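## Task

Roll the loose wooden die around inside the right hand until its four-pip face points up; its spin about the vertical is free, and the goal picture is just one valid example. Only the hand may touch it (the arm's last link, the wrist camera and its post count as hand), and it must never leave the hand. To finish, the die must sit still on the palm or fingers, clear of the wrist, camera and post. The palm must face straight up, and no hand motor may read moving or overload or be building toward a shutdown (a motor dead from the start is exempt). Then declare done. The hand is then opened for you, so the result must hold with the hand open and the die simply resting on it.

## Robot and tools

Robot: a six-joint UR-type arm ending in a 16-motor right hand (LEAP style). It has index, middle and ring fingers with four hinges each, plus a thumb with four.

Frames. Scene frame: origin on the table under the arm base, +z up, +y to the left when facing along +x. The result's pose (end_effector_position in m, end_effector_quat_wxyz) and its velocities are given in that frame. Hand-point frame: the point sits in front of the palm where a thumb-to-index/middle pinch would meet. +z runs along the straight fingers toward the tips. +x runs across the palm away from the thumb. +y points out of the palm face, which lies at y = -0.062 m. Palm facing straight up therefore means the hand point's +y points along scene +z. A fixed mast stands at x +0.05 to +0.10, z -0.16 to -0.11, reaching to y = +0.06; keep the die off it and off the wrist camera.

execute_actions {"actions": [...], "pictures": bool}. The list holds zero or one item.
- Empty list: just read the state.
- {"rows": [[24 numbers], ...], "steps": n}: 1 to 15 rows, steps at most 15 (default 15). Each row lasts one 1/30 s step, and the last row repeats to fill the steps.
- {"steps": n} alone: a wait of up to 300 steps, counted from the previous result, so your thinking time is part of it.

A row is one flat list of 24 numbers, each in [-1, 1]:
- Items 1-6 are dx, dy, dz, rx, ry, rz. These are an offset, not a pose, in the hand point's own axes. They are measured from the hand-point pose in the latest result that reported it, or from the current pose if no result has shown it yet or for later calls in one reply. Every row counts from that same base, not from the row before. 1.0 equals 0.6 m or 180 degrees, and rx, ry, rz form a single rotation vector. All zeros means go back to that base; it is not a hold.
- Items 7-22 are absolute hinge goals, scaled linearly between each hinge's stops, in this order: index_mcp, index_abd, index_pip, index_dip, middle_mcp, middle_abd, middle_pip, middle_dip, ring_mcp, ring_abd, ring_pip, ring_dip, thumb_cmc, thumb_axl, thumb_mcp, thumb_ipl.
- Item 23 is current_limit: -1 gives 0 mA and +1 gives 550 mA, with a floor of 11 mA. Very low values may not lift a finger, and the cap also slows hinges.
- Item 24 is speed: set-point rate = (speed+1)/2 x 5.9 rad/s. Both start at current_limit +0.4 and speed -0.6 and persist until changed.

Hinge details (degrees at +1 / at -1; value when straight):
- Finger _mcp: -18 / +128; straight 0.75. Lower values curl the finger toward the palm at the knuckle.
- _abd: -60 / +60; straight 0. Lower values swing the finger away from the thumb.
- _pip: -29 / +108; straight 0.58.
- _dip: -21 / +117; straight 0.70.
- thumb_cmc: -20 / +120; straight 0.71, which is flat beside the palm. Lower values bring the thumb round in front of the palm.
- thumb_axl: -27 / +140; straight 0.68. It rolls the thumb about its length.
- thumb_mcp: -69 / +109; straight 0.23. thumb_ipl: -77 / +108; straight 0.17. Lower values bend the thumb toward +z with axl straight, or in the cmc-inward direction with axl at -0.40.

The arm: the commanded pose is clipped each step to within 100 mm and 16 degrees of the measured pose. Motion trails the command by about 0.17 s, and position wins over orientation if both can't be met. After an action the arm continues only to the last clipped pose, so check the pose and send the remainder.

move {target, speed, stop_force}: target is one 24-number row with offsets as above; the hand numbers are sent at the start. speed is 0.002-0.5 m/s (default 0.25), and rotation is capped at twice that in rad/s. The path lasts 0.5-10 s and does not slow for obstacles. stop_force (9-40 N, optional, not before 0.2 s of scene time) ends the path on push against the motion and backs off two steps. It is unreliable on turning moves; omit it when moving away from a contact. The result's "move:" line reports the ending: done, off_target, moving, held, fault or contact. It also reports limits: paced means the pose was clipped, held means some steps were blocked. The distance to target is given too.

wait {seconds 0-10}. zoom_image {camera, region [x0,y0,x1,y1]}: at most 504x504 px of one camera's latest image. Cameras: cam_head_left, cam_head_right, cam_high, cam_low, cam_wrist (each 504x504). show_instructions: shows the goal picture. read_manual: licence texts. finished_scene {scene 1 or 2}: ends and grades the scene, and cannot be undone.

Result lines:
- hand_goal: the goals as written.
- hand_measured: actual hinge positions on the same scale.
- hand_current_ma: positive means pushing toward -1.
- hand_state: moving, goal, blocked (resting off goal, pressing) or overload.
- hand_current_limit, hand_speed: the current settings.
- HELD: steps not sent. "pose unreachable": the clearance check altered the command. "Hand target": where the controller is heading.
- Wrist force/torque: in hand axes, offset up to about 4 N, saturates near 50 N.
- Joint torques: noisy.

Hazards:
- A motor held at 495 mA or more for 5 s shuts down for 10 s, so keep current_limit moderate.
- Joint load limits are 142 N m for the first three joints and 26.6 N m for the wrists. Reaching one, or any outside force of 150 N, stops the arm for 10 s, skips the rest of the call, and blocks new hand numbers.
- Motors warn at 70 C and lock at 85 C.
- Flick the die gently: it must never fall, touch the table or hit anything but the hand. Avoid fast arm motion and hard presses. Before finishing, let every motor settle and level the palm so the die rests stably with the hand open.

Each tool is called after "Call:" by a JSON object that holds its "op" and its "data".

Reference images:

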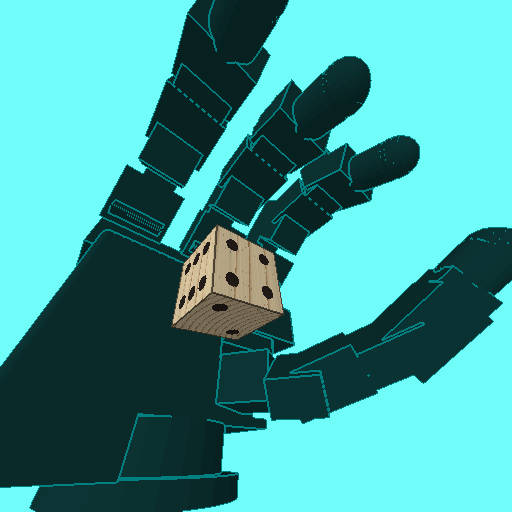

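## Session

Call:
{"op": "execute_actions", "data": {"actions": []}}

Scene clock: 0.00 s of 4800.00 s.
end_effector_position=(+0.6089, +0.0913, +0.4292) hand_goal=(+0.046, +0.000, -0.008, +0.280, +0.046, +0.000, -0.008, +0.280, +0.046, +0.000, -0.008, +0.280, -0.104, +0.266, +0.032, -0.018) hand_measured=(+0.062, +0.000, -0.006, +0.282, +0.064, +0.000, -0.006, +0.282, +0.060, +0.000, -0.006, +0.282, -0.090, +0.270, +0.034, -0.016) hand_current_ma=(+91, +0, +14, +13, +93, +0, +13, +14, +81, +0, +13, +14, +72, +24, +12, +13) hand_state=(goal, goal, goal, goal, goal, goal, goal, goal, goal, goal, goal, goal, goal, goal, goal, goal) hand_current_limit=0.40 hand_speed=-0.60 end_effector_quat_wxyz=(+0.495, +0.439, +0.543, +0.518) end_effector_velocity=(-0.000, +0.000, +0.000) end_effector_angular_velocity=(-0.000, +0.000, +0.000)
Joint positions: [-0.14  -1.183  2.189 -4.166 -1.292 -0.073]
Joint velocities: [ 0. -0. -0.  0.  0. -0.]
Joint torques (N m, as the arm reports them, + toward a larger angle): no reading
Wrist force (N, on the end effector, along its own x y z axes, offset not removed): no reading
Wrist torque (N m, same axes, about the end effector's origin, offset not removed): no reading
Hand target: +0.609, +0.091, +0.429; +0.495, +0.439, +0.543, +0.518

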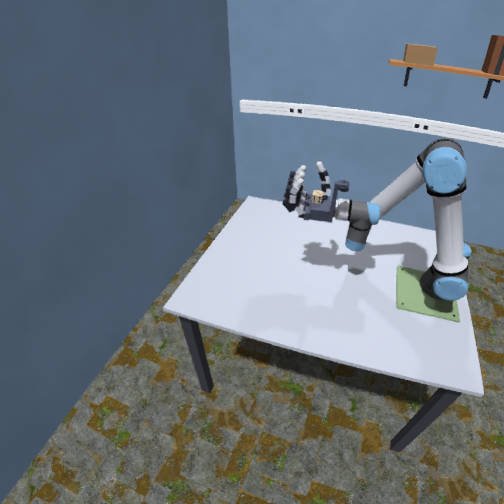

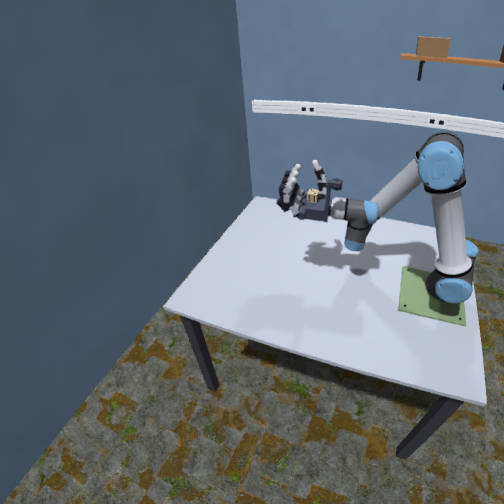

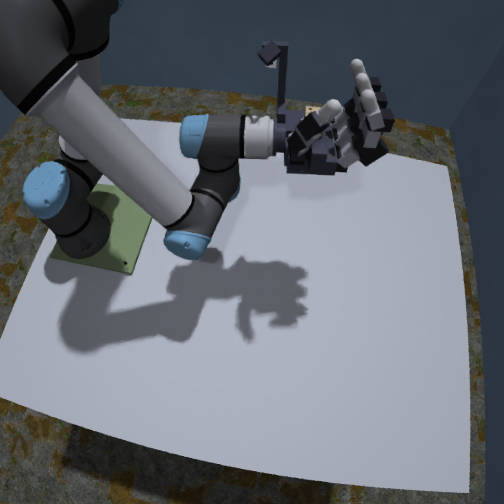

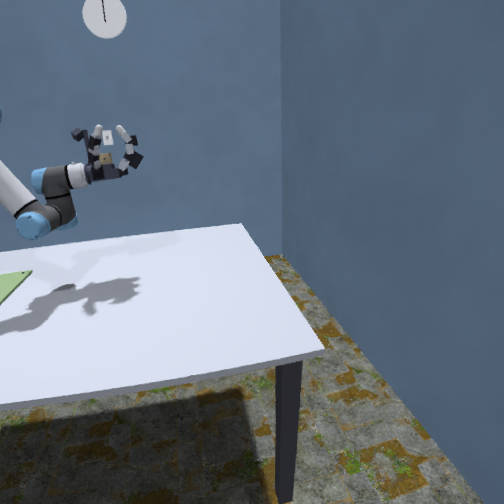

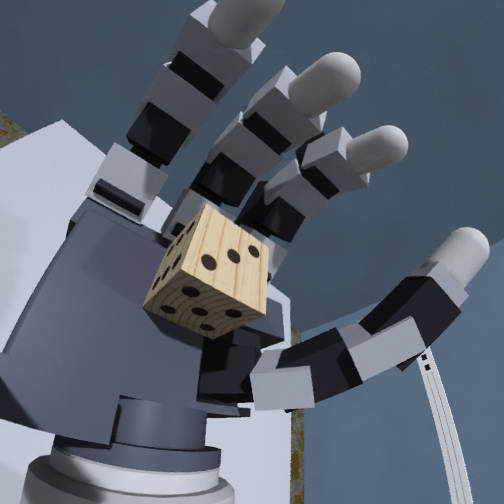

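Call:
{"op": "move", "data": {"target": [0,0,0,0.14,0,0,-0.3,0,0.3,0.2,-0.3,0,0.3,0.2,-0.3,0,0.3,0.2,0.3,0.266,0.2,0.1,0.4,-0.4], "speed": 0.2}}

Call:
{"op": "zoom_image", "data": {"camera": "cam_head_left", "region": [260,140,380,260]}}

Scene clock: 4.07 s of 4800.00 s.
end_effector_position=(+0.6089, +0.0913, +0.4293) hand_goal=(-0.300, +0.000, +0.300, +0.200, -0.300, +0.000, +0.300, +0.200, -0.300, +0.000, +0.300, +0.200, +0.300, +0.266, +0.200, +0.100) hand_measured=(-0.288, +0.000, +0.298, +0.202, -0.288, +0.000, +0.298, +0.202, -0.290, +0.000, +0.298, +0.202, +0.310, +0.268, +0.200, +0.098) hand_current_ma=(+62, +0, -10, +13, +63, +0, -9, +13, +56, +0, -9, +14, +48, +18, +3, -11) hand_state=(goal, goal, goal, goal, goal, goal, goal, goal, goal, goal, goal, goal, goal, goal, goal, goal) hand_current_limit=0.40 hand_speed=-0.40 end_effector_quat_wxyz=(+0.388, +0.536, +0.642, +0.388) end_effector_velocity=(+0.001, -0.001, -0.000) end_effector_angular_velocity=(-0.001, +0.015, -0.002)
Joint positions: [-0.13  -1.553  2.24  -3.399 -1.359 -0.182]
Joint velocities: [-0.    -0.008 -0.005  0.028 -0.002 -0.002]
Joint torques (N m, as the arm reports them, + toward a larger angle): [  8.28 -26.88 -25.6   -1.62  -1.54  -1.68]
Wrist force (N, on the end effector, along its own x y z axes, offset not removed): [0.7 -1.2 -0.2]
Wrist torque (N m, same axes, about the end effector's origin, offset not removed): [-0.13 -0.01 -0.04]
Hand target: +0.609, +0.091, +0.429; +0.387, +0.536, +0.643, +0.387
Off the commanded pose: 0.000 m, 0 deg.
move: done

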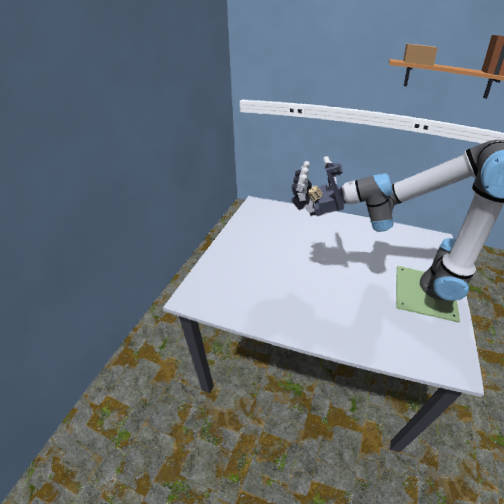

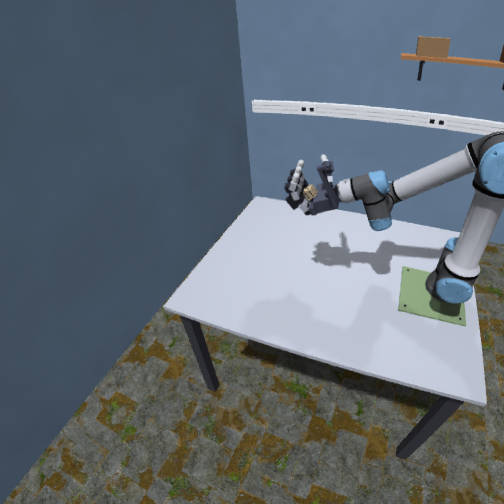

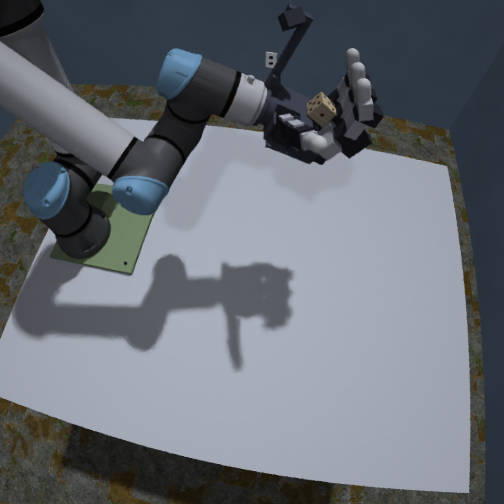

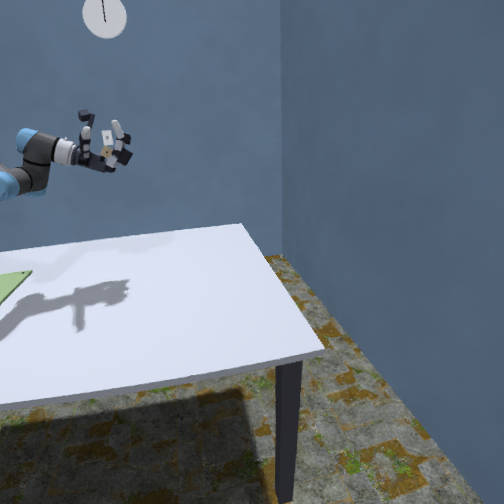

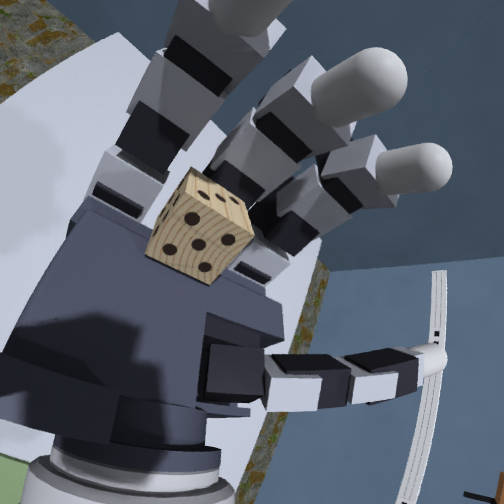

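Region (260, 140, 380, 260) of cam_head_left's 504x504 image, scaled by 4.200, with more detail than that image has.

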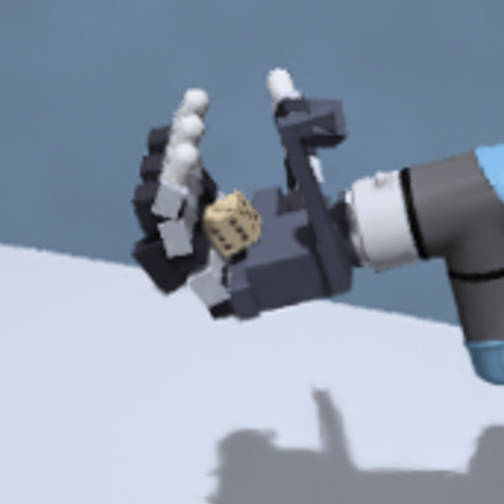

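Call:
{"op": "move", "data": {"target": [0,0,0,0,0,0,0.5,0,0.1,0.0,0.5,0,0.1,0.0,0.5,0,0.1,0.0,0.3,0.266,0.2,0.1,0.4,-0.7]}}

Scene clock: 6.17 s of 4800.00 s.
end_effector_position=(+0.6089, +0.0913, +0.4293) hand_goal=(+0.500, +0.000, +0.100, +0.000, +0.500, +0.000, +0.100, +0.000, +0.500, +0.000, +0.100, +0.000, +0.300, +0.266, +0.200, +0.100) hand_measured=(+0.510, +0.000, +0.106, +0.002, +0.510, +0.000, +0.106, +0.002, +0.508, +0.000, +0.104, +0.002, +0.310, +0.268, +0.200, +0.098) hand_current_ma=(+54, +0, +27, +13, +55, +0, +26, +14, +48, +0, +25, +15, +48, +18, +3, -11) hand_state=(goal, goal, goal, goal, goal, goal, goal, goal, goal, goal, goal, goal, goal, goal, goal, goal) hand_current_limit=0.40 hand_speed=-0.70 end_effector_quat_wxyz=(+0.388, +0.536, +0.642, +0.388) end_effector_velocity=(+0.000, +0.000, -0.000) end_effector_angular_velocity=(-0.000, +0.000, +0.000)
Joint positions: [-0.13  -1.553  2.24  -3.399 -1.359 -0.182]
Joint velocities: [ 0.  0.  0.  0.  0. -0.]
Joint torques (N m, as the arm reports them, + toward a larger angle): [ -3.35 -11.45 -14.08  -4.36   1.9    1.36]
Wrist force (N, on the end effector, along its own x y z axes, offset not removed): [0.0 -2.3 -3.2]
Wrist torque (N m, same axes, about the end effector's origin, offset not removed): [-0.07 0.20 -0.03]
Hand target: +0.609, +0.091, +0.429; +0.388, +0.536, +0.642, +0.388
Off the commanded pose: 0.000 m, 0 deg.
move: done

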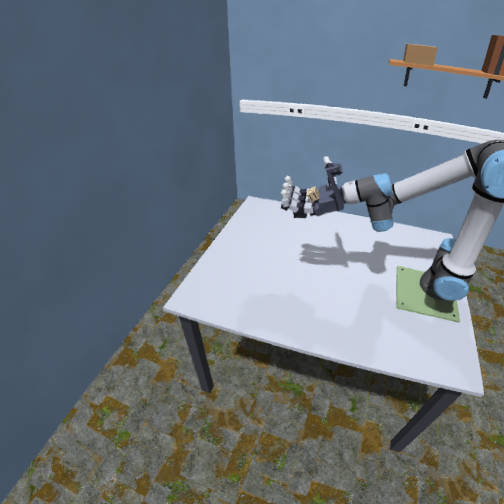

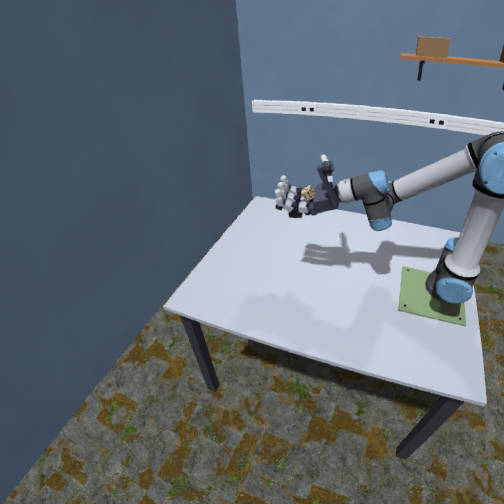

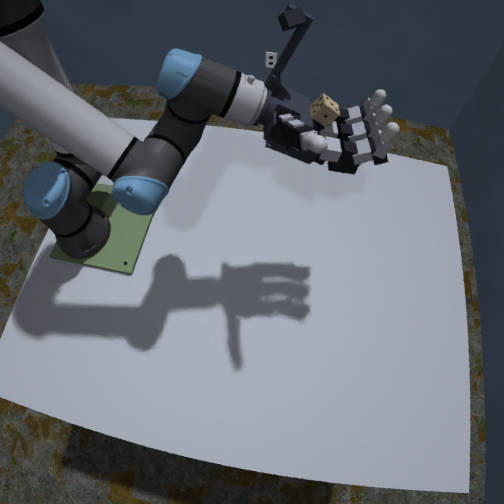

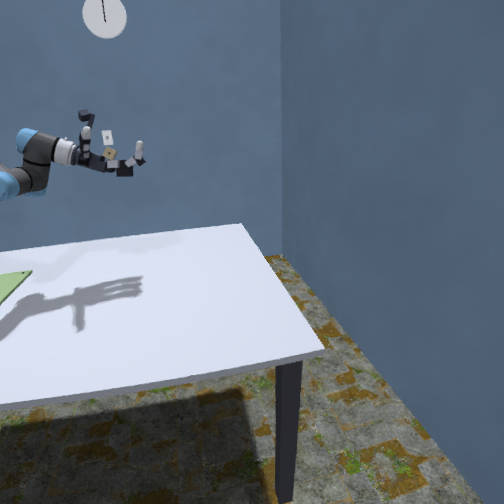

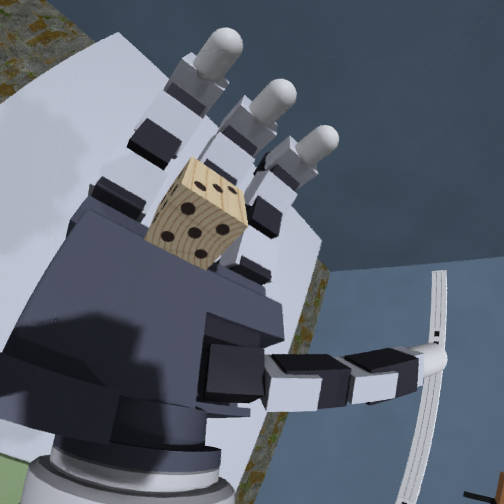

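Call:
{"op": "move", "data": {"target": [0,0,0,0.11,0,0,0.5,0,0.1,0.0,0.5,0,0.1,0.0,0.5,0,0.1,0.0,0.3,0.266,0.2,0.1,0.4,-0.7], "speed": 0.1}}

Call:
{"op": "zoom_image", "data": {"camera": "cam_head_left", "region": [260,140,380,260]}}

Scene clock: 8.87 s of 4800.00 s.
end_effector_position=(+0.6089, +0.0913, +0.4294) hand_goal=(+0.500, +0.000, +0.100, +0.000, +0.500, +0.000, +0.100, +0.000, +0.500, +0.000, +0.100, +0.000, +0.300, +0.266, +0.200, +0.100) hand_measured=(+0.510, +0.000, +0.106, +0.002, +0.512, +0.000, +0.106, +0.002, +0.510, +0.000, +0.104, +0.002, +0.310, +0.268, +0.200, +0.098) hand_current_ma=(+54, +0, +27, +13, +63, +0, +25, +14, +58, +0, +25, +15, +48, +18, +3, -11) hand_state=(goal, goal, goal, goal, goal, goal, goal, goal, goal, goal, goal, goal, goal, goal, goal, goal) hand_current_limit=0.40 hand_speed=-0.70 end_effector_quat_wxyz=(+0.290, +0.594, +0.699, +0.272) end_effector_velocity=(+0.000, +0.000, +0.000) end_effector_angular_velocity=(-0.001, +0.011, -0.001)
Joint positions: [-0.1   -1.713  2.089 -2.749 -1.454 -0.221]
Joint velocities: [ 0.001 -0.001 -0.008  0.02  -0.003 -0.   ]
Joint torques (N m, as the arm reports them, + toward a larger angle): [  8.53 -24.07 -31.61  -1.87  -1.24  -1.7 ]
Wrist force (N, on the end effector, along its own x y z axes, offset not removed): [-0.3 -3.4 -2.4]
Wrist torque (N m, same axes, about the end effector's origin, offset not removed): [-0.30 0.24 -0.27]
Hand target: +0.609, +0.091, +0.429; +0.290, +0.594, +0.699, +0.272
Off the commanded pose: 0.000 m, 0 deg.
move: done

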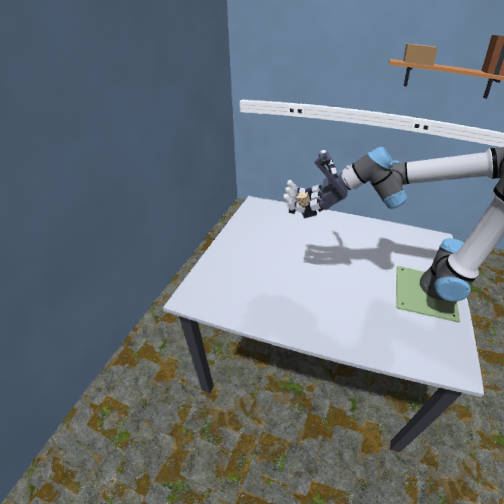

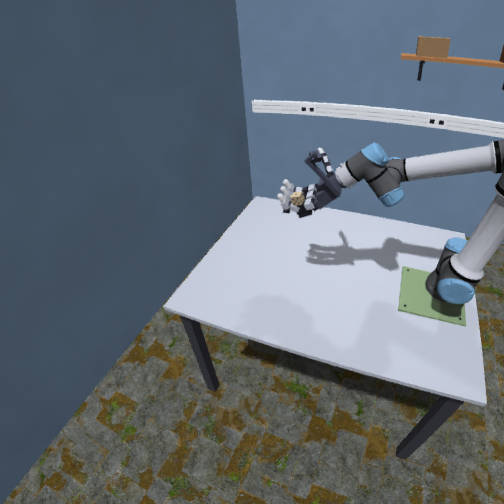

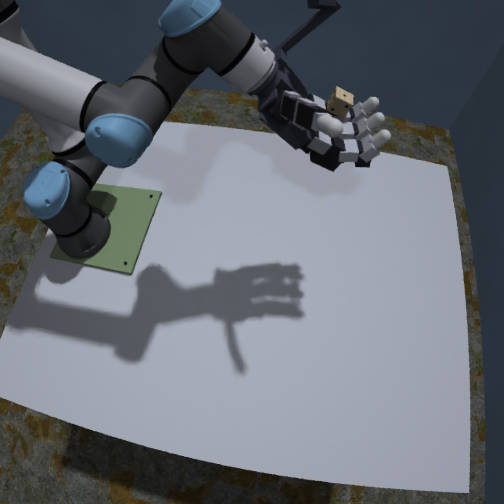

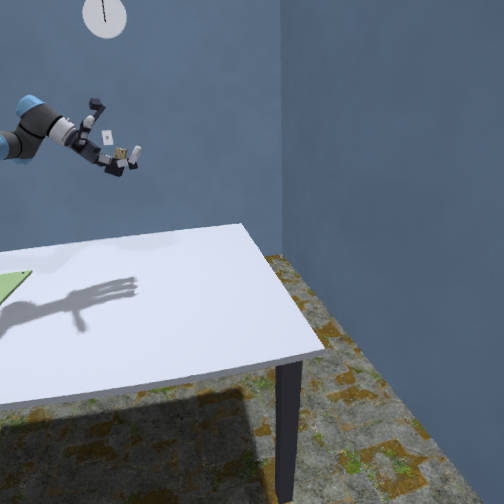

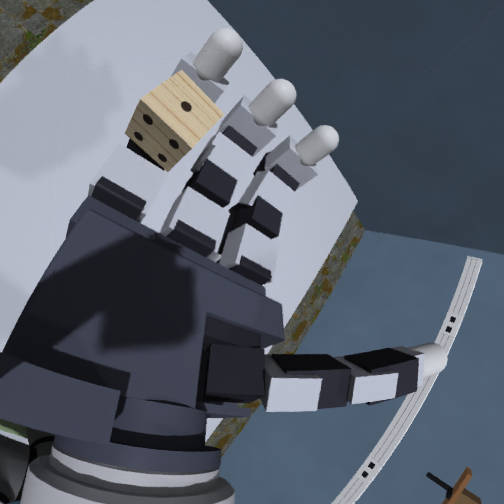

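Region (260, 140, 380, 260) of cam_head_left's 504x504 image, scaled by 4.200, with more detail than that image has.

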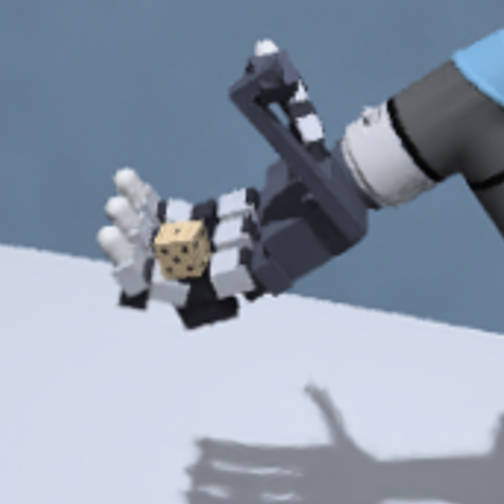

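Call:
{"op": "move", "data": {"target": [0,0,0,-0.12,0,0.07,0.5,0,0.1,0.0,0.5,0,0.1,0.0,0.5,0,0.1,0.0,0.3,0.266,0.2,0.1,0.4,-0.7], "speed": 0.1}}

Call:
{"op": "zoom_image", "data": {"camera": "cam_head_left", "region": [260,140,380,260]}}

Scene clock: 12.83 s of 4800.00 s.
end_effector_position=(+0.6088, +0.0913, +0.4293) hand_goal=(+0.500, +0.000, +0.100, +0.000, +0.500, +0.000, +0.100, +0.000, +0.500, +0.000, +0.100, +0.000, +0.300, +0.266, +0.200, +0.100) hand_measured=(+0.510, +0.000, +0.106, +0.002, +0.512, +0.000, +0.106, +0.002, +0.510, +0.000, +0.104, +0.002, +0.310, +0.268, +0.200, +0.098) hand_current_ma=(+54, +0, +27, +13, +63, +0, +25, +14, +58, +0, +25, +15, +49, +18, +3, -11) hand_state=(goal, goal, goal, goal, goal, goal, goal, goal, goal, goal, goal, goal, goal, goal, goal, goal) hand_current_limit=0.40 hand_speed=-0.70 end_effector_quat_wxyz=(+0.364, +0.602, +0.567, +0.428) end_effector_velocity=(+0.000, -0.000, -0.000) end_effector_angular_velocity=(+0.004, -0.009, -0.004)
Joint positions: [-0.055 -1.517  2.219 -3.454 -1.463  0.069]
Joint velocities: [ 0.002  0.008  0.    -0.018 -0.003  0.007]
Joint torques (N m, as the arm reports them, + toward a larger angle): [  7.06 -12.98 -13.96  -4.38  -1.54   1.2 ]
Wrist force (N, on the end effector, along its own x y z axes, offset not removed): [0.2 0.6 -2.9]
Wrist torque (N m, same axes, about the end effector's origin, offset not removed): [0.29 0.27 0.10]
Hand target: +0.609, +0.091, +0.429; +0.365, +0.602, +0.567, +0.428
Off the commanded pose: 0.000 m, 0 deg.
move: done

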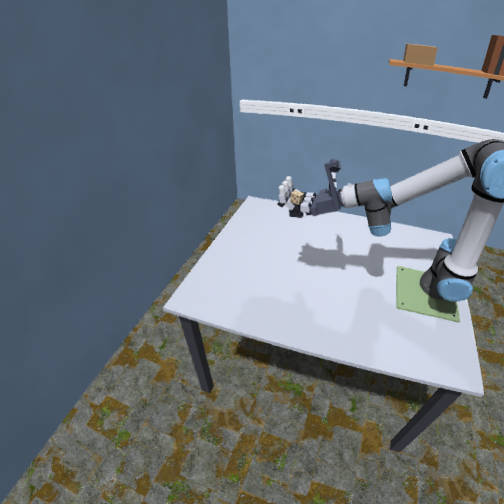

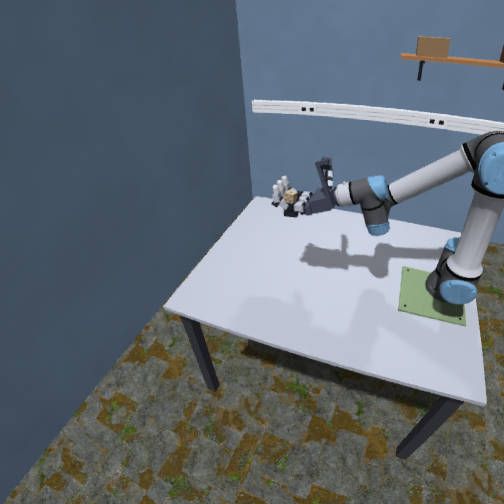

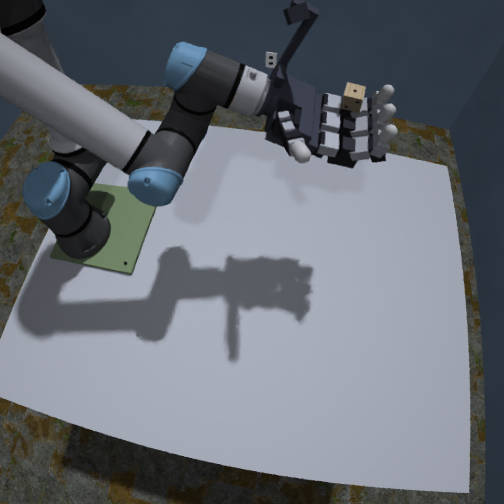

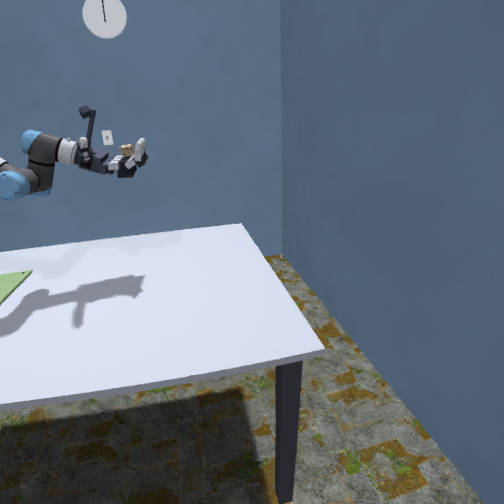

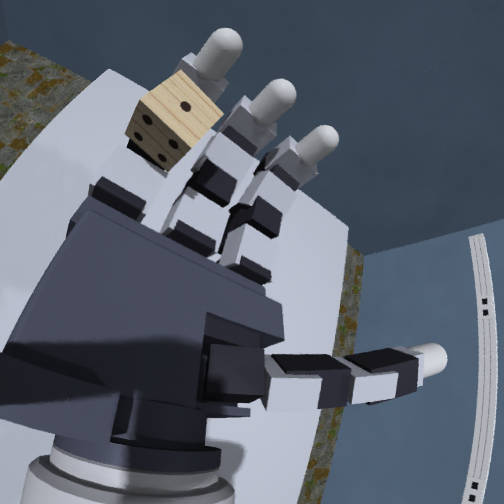

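Region (260, 140, 380, 260) of cam_head_left's 504x504 image, scaled by 4.200, with more detail than that image has.

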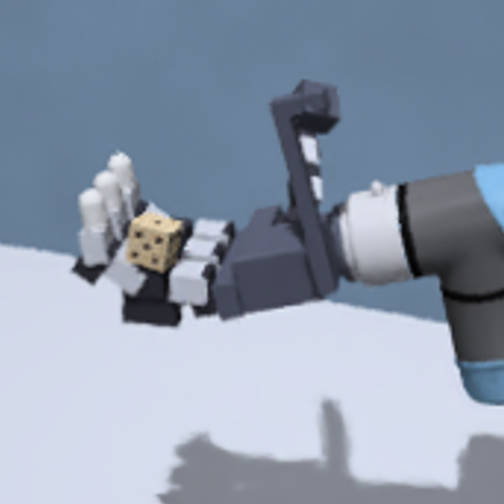

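Call:
{"op": "move", "data": {"target": [0,0,0,-0.17,0,0,0.55,0,0.6,0.1,0.55,0,0.6,0.1,0.55,0,0.6,0.1,-0.1,0.266,0.03,0.0,0.4,-0.8], "speed": 0.1}}

Call:
{"op": "zoom_image", "data": {"camera": "cam_head_left", "region": [260,140,380,260]}}

Scene clock: 19.50 s of 4800.00 s.
end_effector_position=(+0.6087, +0.0913, +0.4291) hand_goal=(+0.550, +0.000, +0.600, +0.100, +0.550, +0.000, +0.600, +0.100, +0.550, +0.000, +0.600, +0.100, -0.100, +0.266, +0.030, +0.000) hand_measured=(+0.560, +0.000, +0.600, +0.098, +0.560, +0.000, +0.600, +0.098, +0.560, +0.000, +0.600, +0.098, -0.082, +0.268, +0.032, +0.002) hand_current_ma=(+58, +0, +2, -12, +59, +0, +2, -13, +59, +0, +1, -13, +96, +18, +9, +13) hand_state=(goal, goal, goal, goal, goal, goal, goal, goal, goal, goal, goal, goal, goal, goal, goal, goal) hand_current_limit=0.40 hand_speed=-0.80 end_effector_quat_wxyz=(+0.510, +0.485, +0.435, +0.562) end_effector_velocity=(+0.000, -0.000, -0.000) end_effector_angular_velocity=(+0.001, -0.009, -0.001)
Joint positions: [-0.016 -1.074  2.093 -4.304 -1.552  0.109]
Joint velocities: [ 0.001  0.008 -0.006 -0.01  -0.002  0.001]
Joint torques (N m, as the arm reports them, + toward a larger angle): [  8.67 -24.82 -18.8   -3.23  -1.58   1.12]
Wrist force (N, on the end effector, along its own x y z axes, offset not removed): [-0.2 -1.2 -0.8]
Wrist torque (N m, same axes, about the end effector's origin, offset not removed): [-0.11 0.21 0.05]
Hand target: +0.609, +0.091, +0.429; +0.510, +0.485, +0.434, +0.562
Off the commanded pose: 0.000 m, 0 deg.
move: done

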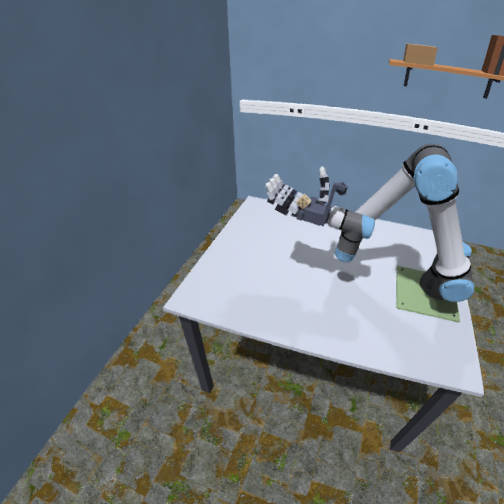

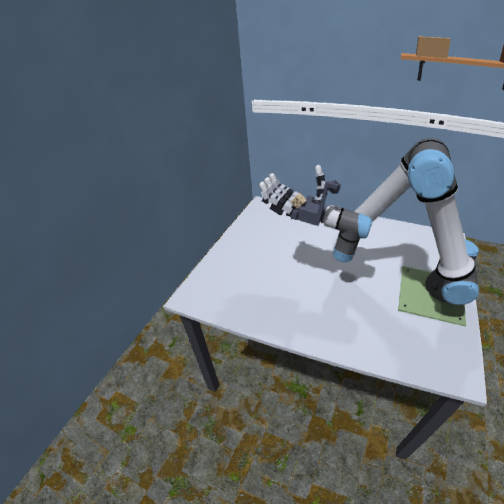

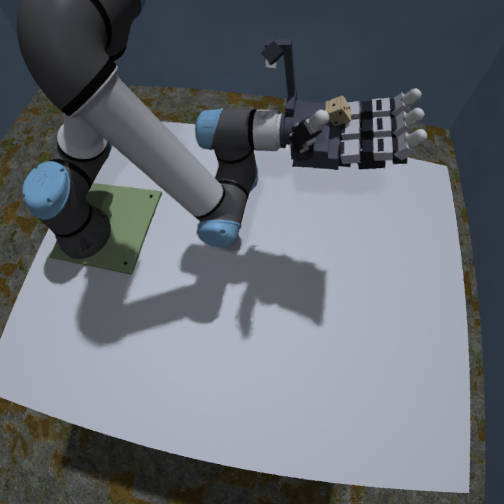

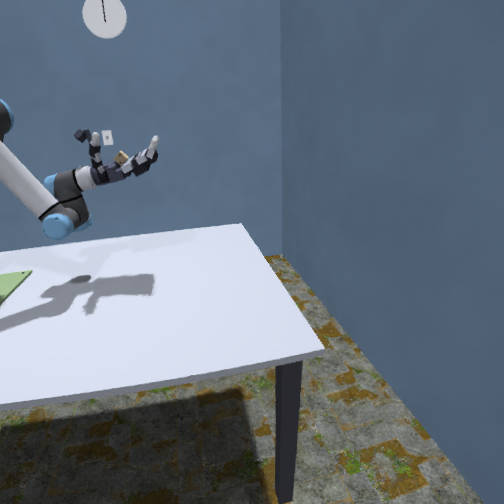

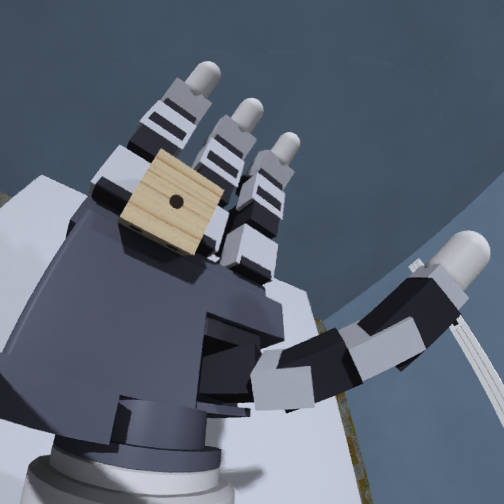

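Region (260, 140, 380, 260) of cam_head_left's 504x504 image, scaled by 4.200, with more detail than that image has.

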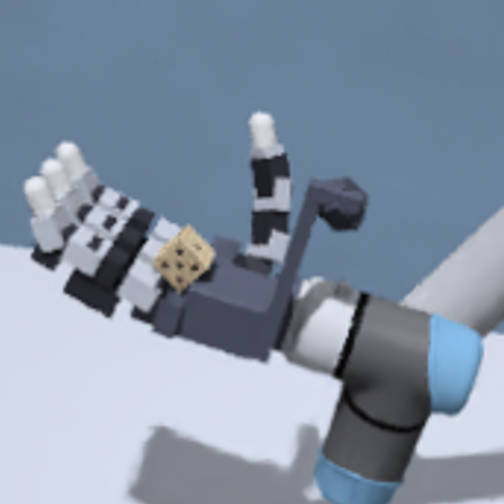

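Call:
{"op": "move", "data": {"target": [0,0,0,0.29,0,0,0.5,0,0.15,0.0,0.5,0,0.15,0.0,0.5,0,0.15,0.0,0.3,0.266,0.2,0.1,0.4,-0.5], "speed": 0.2}}

Call:
{"op": "zoom_image", "data": {"camera": "cam_head_left", "region": [260,140,380,260]}}

Scene clock: 23.77 s of 4800.00 s.
end_effector_position=(+0.6088, +0.0913, +0.4294) hand_goal=(+0.500, +0.000, +0.150, +0.000, +0.500, +0.000, +0.150, +0.000, +0.500, +0.000, +0.150, +0.000, +0.300, +0.266, +0.200, +0.100) hand_measured=(+0.526, +0.000, +0.158, +0.002, +0.528, +0.000, +0.158, +0.004, +0.522, +0.000, +0.158, +0.004, +0.310, +0.268, +0.202, +0.098) hand_current_ma=(+144, +0, +38, +14, +147, +0, +37, +15, +128, +0, +36, +16, +55, +18, +7, -9) hand_state=(blocked, goal, goal, goal, blocked, goal, goal, goal, blocked, goal, goal, goal, goal, goal, goal, goal) hand_current_limit=0.40 hand_speed=-0.50 end_effector_quat_wxyz=(+0.245, +0.660, +0.637, +0.314) end_effector_velocity=(+0.001, -0.000, -0.001) end_effector_angular_velocity=(-0.000, +0.015, +0.001)
Joint positions: [-0.076 -1.706  2.072 -2.737 -1.431  0.01 ]
Joint velocities: [-0.001 -0.001 -0.009  0.025  0.001 -0.002]
Joint torques (N m, as the arm reports them, + toward a larger angle): [ -7.52 -24.35 -30.89  -2.23   1.89  -1.63]
Wrist force (N, on the end effector, along its own x y z axes, offset not removed): [1.4 -1.9 -1.6]
Wrist torque (N m, same axes, about the end effector's origin, offset not removed): [-0.15 -0.03 0.10]
Hand target: +0.609, +0.091, +0.429; +0.245, +0.660, +0.638, +0.313
Off the commanded pose: 0.000 m, 0 deg.
move: done

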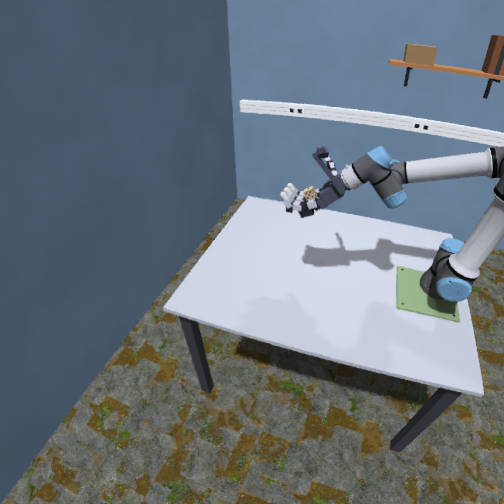

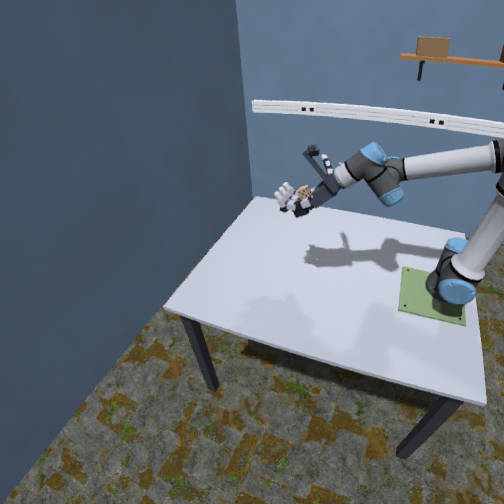

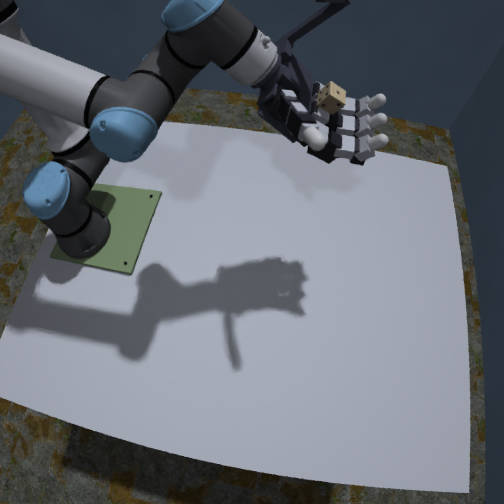

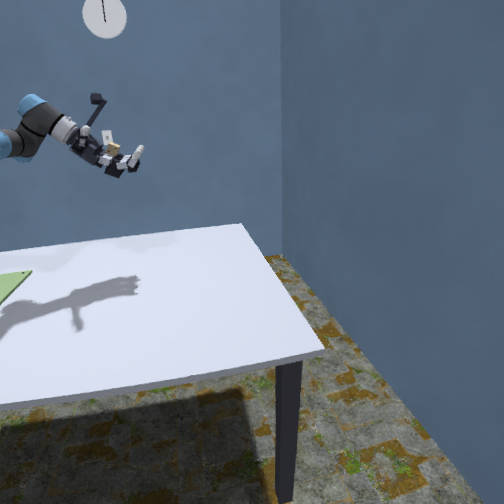

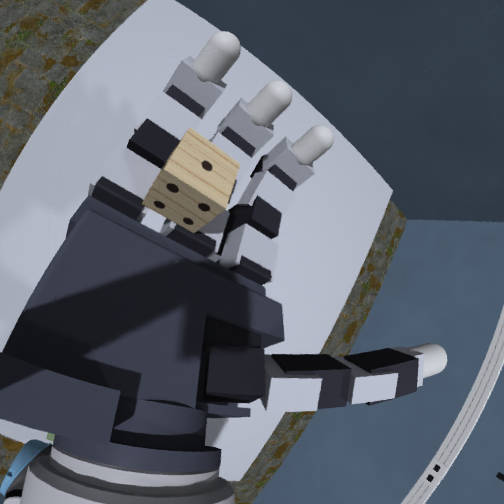

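Region (260, 140, 380, 260) of cam_head_left's 504x504 image, scaled by 4.200, with more detail than that image has.

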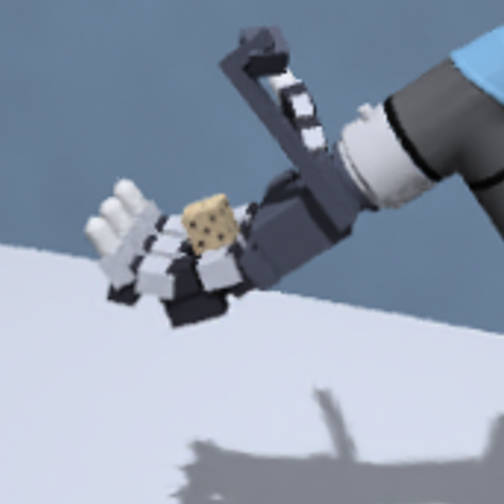

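Call:
{"op": "move", "data": {"target": [0,0,0,0.1,0,0,0.5,0,0.15,0.0,0.5,0,0.15,0.0,0.5,0,0.15,0.0,0.3,0.266,0.2,0.1,0.4,-0.5], "speed": 0.1}}

Call:
{"op": "zoom_image", "data": {"camera": "cam_head_left", "region": [260,140,380,260]}}

Scene clock: 26.30 s of 4800.00 s.
end_effector_position=(+0.6088, +0.0913, +0.4294) hand_goal=(+0.500, +0.000, +0.150, +0.000, +0.500, +0.000, +0.150, +0.000, +0.500, +0.000, +0.150, +0.000, +0.300, +0.266, +0.200, +0.100) hand_measured=(+0.522, +0.000, +0.158, +0.002, +0.524, +0.000, +0.158, +0.004, +0.518, +0.000, +0.158, +0.004, +0.310, +0.268, +0.200, +0.098) hand_current_ma=(+120, +0, +38, +14, +131, +0, +37, +15, +108, +0, +36, +16, +55, +18, -5, -9) hand_state=(blocked, goal, goal, goal, blocked, goal, goal, goal, goal, goal, goal, goal, goal, goal, goal, goal) hand_current_limit=0.40 hand_speed=-0.50 end_effector_quat_wxyz=(+0.139, +0.690, +0.679, +0.211) end_effector_velocity=(+0.000, -0.000, +0.000) end_effector_angular_velocity=(-0.000, +0.010, +0.001)
Joint positions: [-0.082 -1.708  1.839 -2.185 -1.431 -0.04 ]
Joint velocities: [-0.     0.003 -0.01   0.017 -0.    -0.002]
Joint torques (N m, as the arm reports them, + toward a larger angle): [ -7.25  -8.99 -31.02  -1.83  -1.38  -1.77]
Wrist force (N, on the end effector, along its own x y z axes, offset not removed): [1.7 -2.0 -1.9]
Wrist torque (N m, same axes, about the end effector's origin, offset not removed): [-0.10 -0.21 0.20]
Hand target: +0.609, +0.091, +0.429; +0.139, +0.690, +0.679, +0.210
Off the commanded pose: 0.000 m, 0 deg.
move: done

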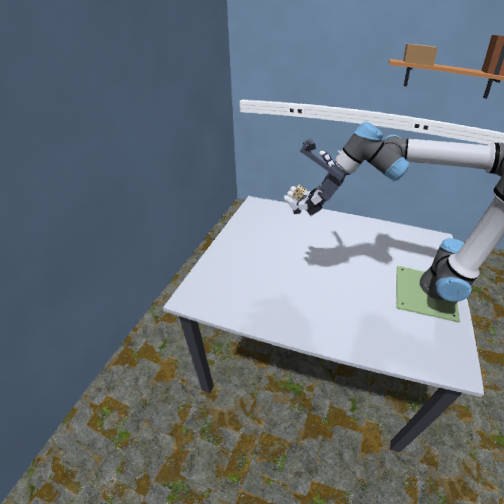

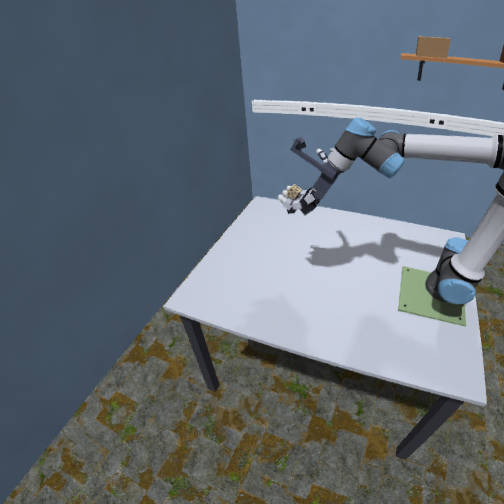

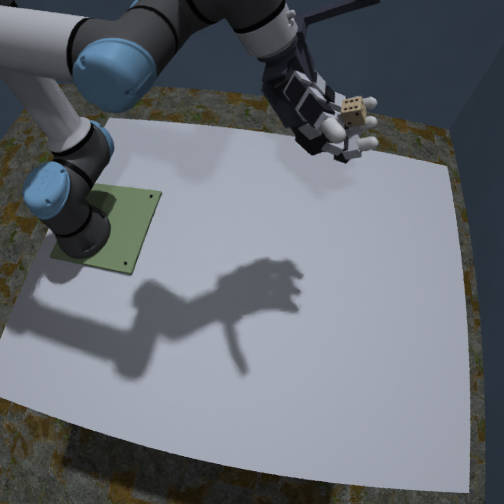

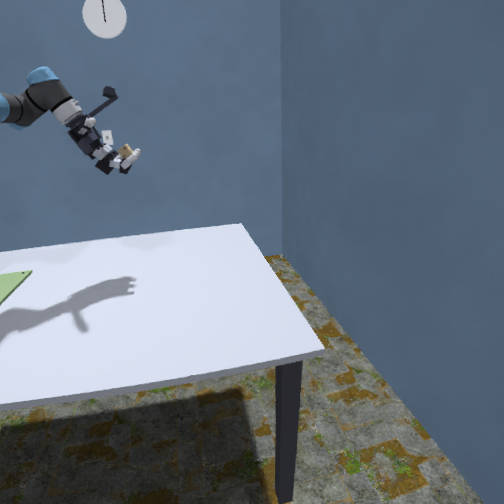

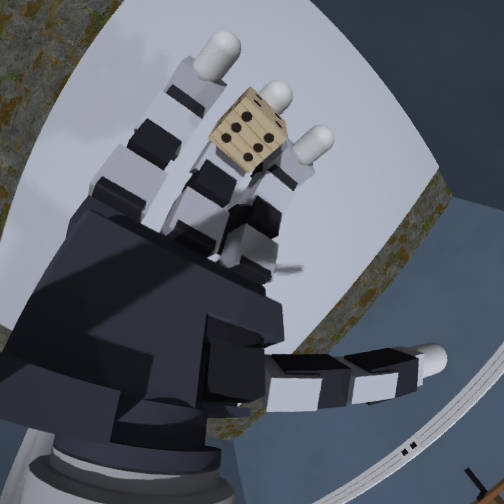

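Region (260, 140, 380, 260) of cam_head_left's 504x504 image, scaled by 4.200, with more detail than that image has.

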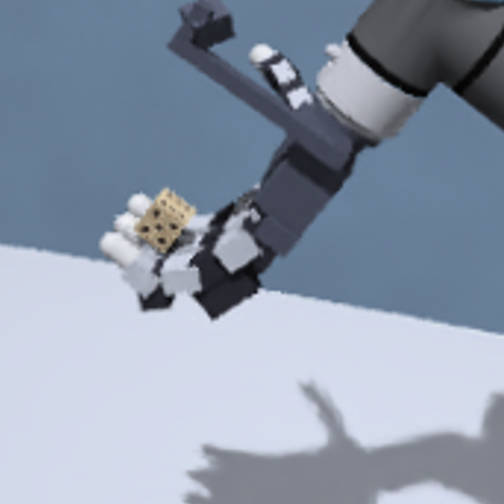

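Call:
{"op": "move", "data": {"target": [0,0,0,-0.2,0,0,0.6,0,0.25,0.1,0.6,0,0.25,0.1,0.6,0,0.25,0.1,0.3,0.266,0.2,0.1,0.4,-0.85], "speed": 0.12}}

Call:
{"op": "zoom_image", "data": {"camera": "cam_head_left", "region": [260,140,380,260]}}

Scene clock: 30.37 s of 4800.00 s.
end_effector_position=(+0.6087, +0.0913, +0.4293) hand_goal=(+0.600, +0.000, +0.250, +0.100, +0.600, +0.000, +0.250, +0.100, +0.600, +0.000, +0.250, +0.100, +0.300, +0.266, +0.200, +0.100) hand_measured=(+0.610, +0.000, +0.250, +0.098, +0.614, +0.000, +0.252, +0.098, +0.608, +0.000, +0.250, +0.098, +0.310, +0.268, +0.200, +0.098) hand_current_ma=(+54, +0, +2, -12, +76, +0, +10, -10, +48, +0, +2, -13, +55, +18, -5, -9) hand_state=(goal, goal, goal, goal, goal, goal, goal, goal, goal, goal, goal, goal, goal, goal, goal, goal) hand_current_limit=0.40 hand_speed=-0.85 end_effector_quat_wxyz=(+0.345, +0.613, +0.580, +0.410) end_effector_velocity=(+0.000, -0.000, -0.000) end_effector_angular_velocity=(-0.000, -0.010, -0.002)
Joint positions: [-0.059 -1.562  2.208 -3.335 -1.455  0.06 ]
Joint velocities: [ 0.     0.007  0.002 -0.019 -0.002  0.001]
Joint torques (N m, as the arm reports them, + toward a larger angle): [  8.26 -11.34 -13.81  -4.52  -1.43   1.39]
Wrist force (N, on the end effector, along its own x y z axes, offset not removed): [-1.9 -2.7 -2.7]
Wrist torque (N m, same axes, about the end effector's origin, offset not removed): [0.02 0.38 -0.17]
Hand target: +0.609, +0.091, +0.429; +0.346, +0.613, +0.580, +0.410
Off the commanded pose: 0.000 m, 0 deg.
move: done

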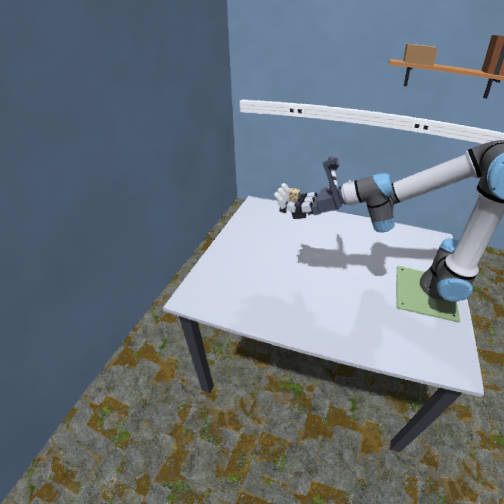

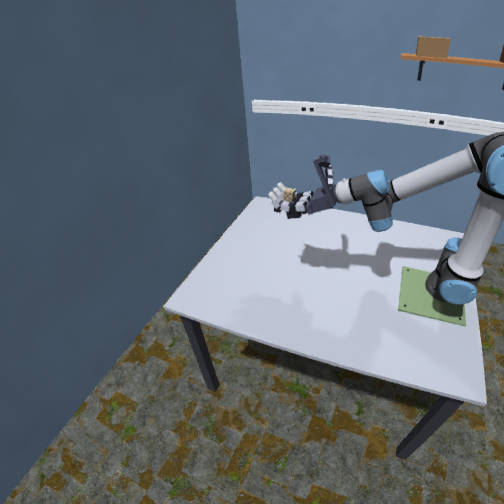

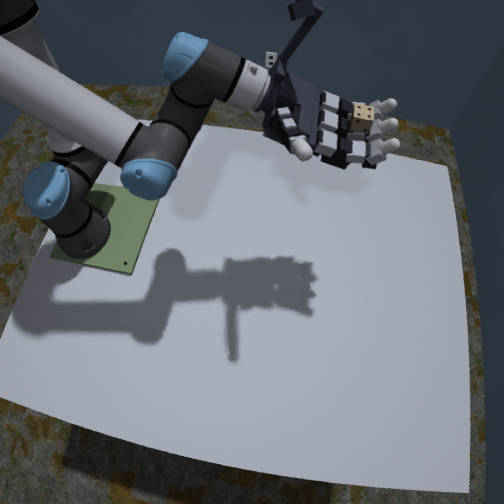

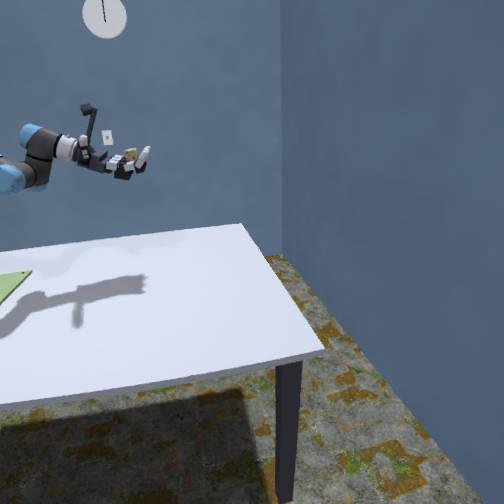

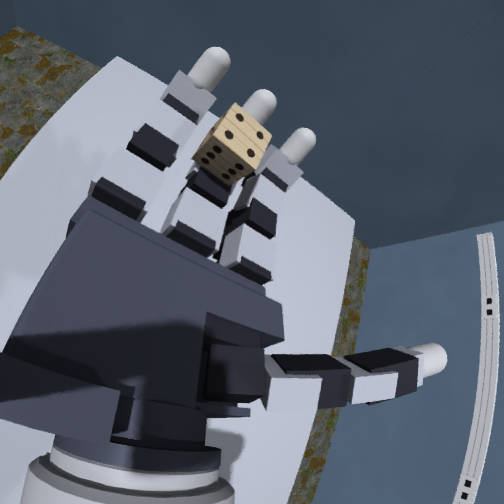

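Region (260, 140, 380, 260) of cam_head_left's 504x504 image, scaled by 4.200, with more detail than that image has.

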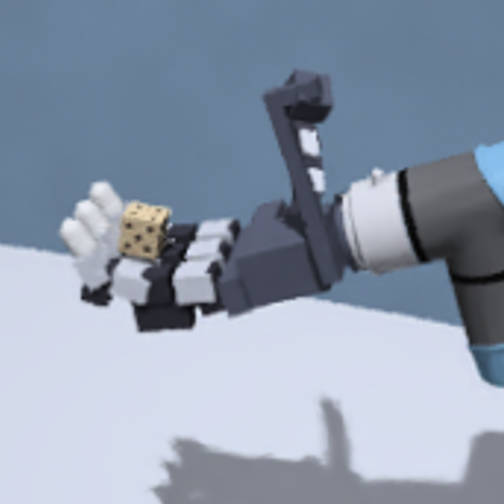

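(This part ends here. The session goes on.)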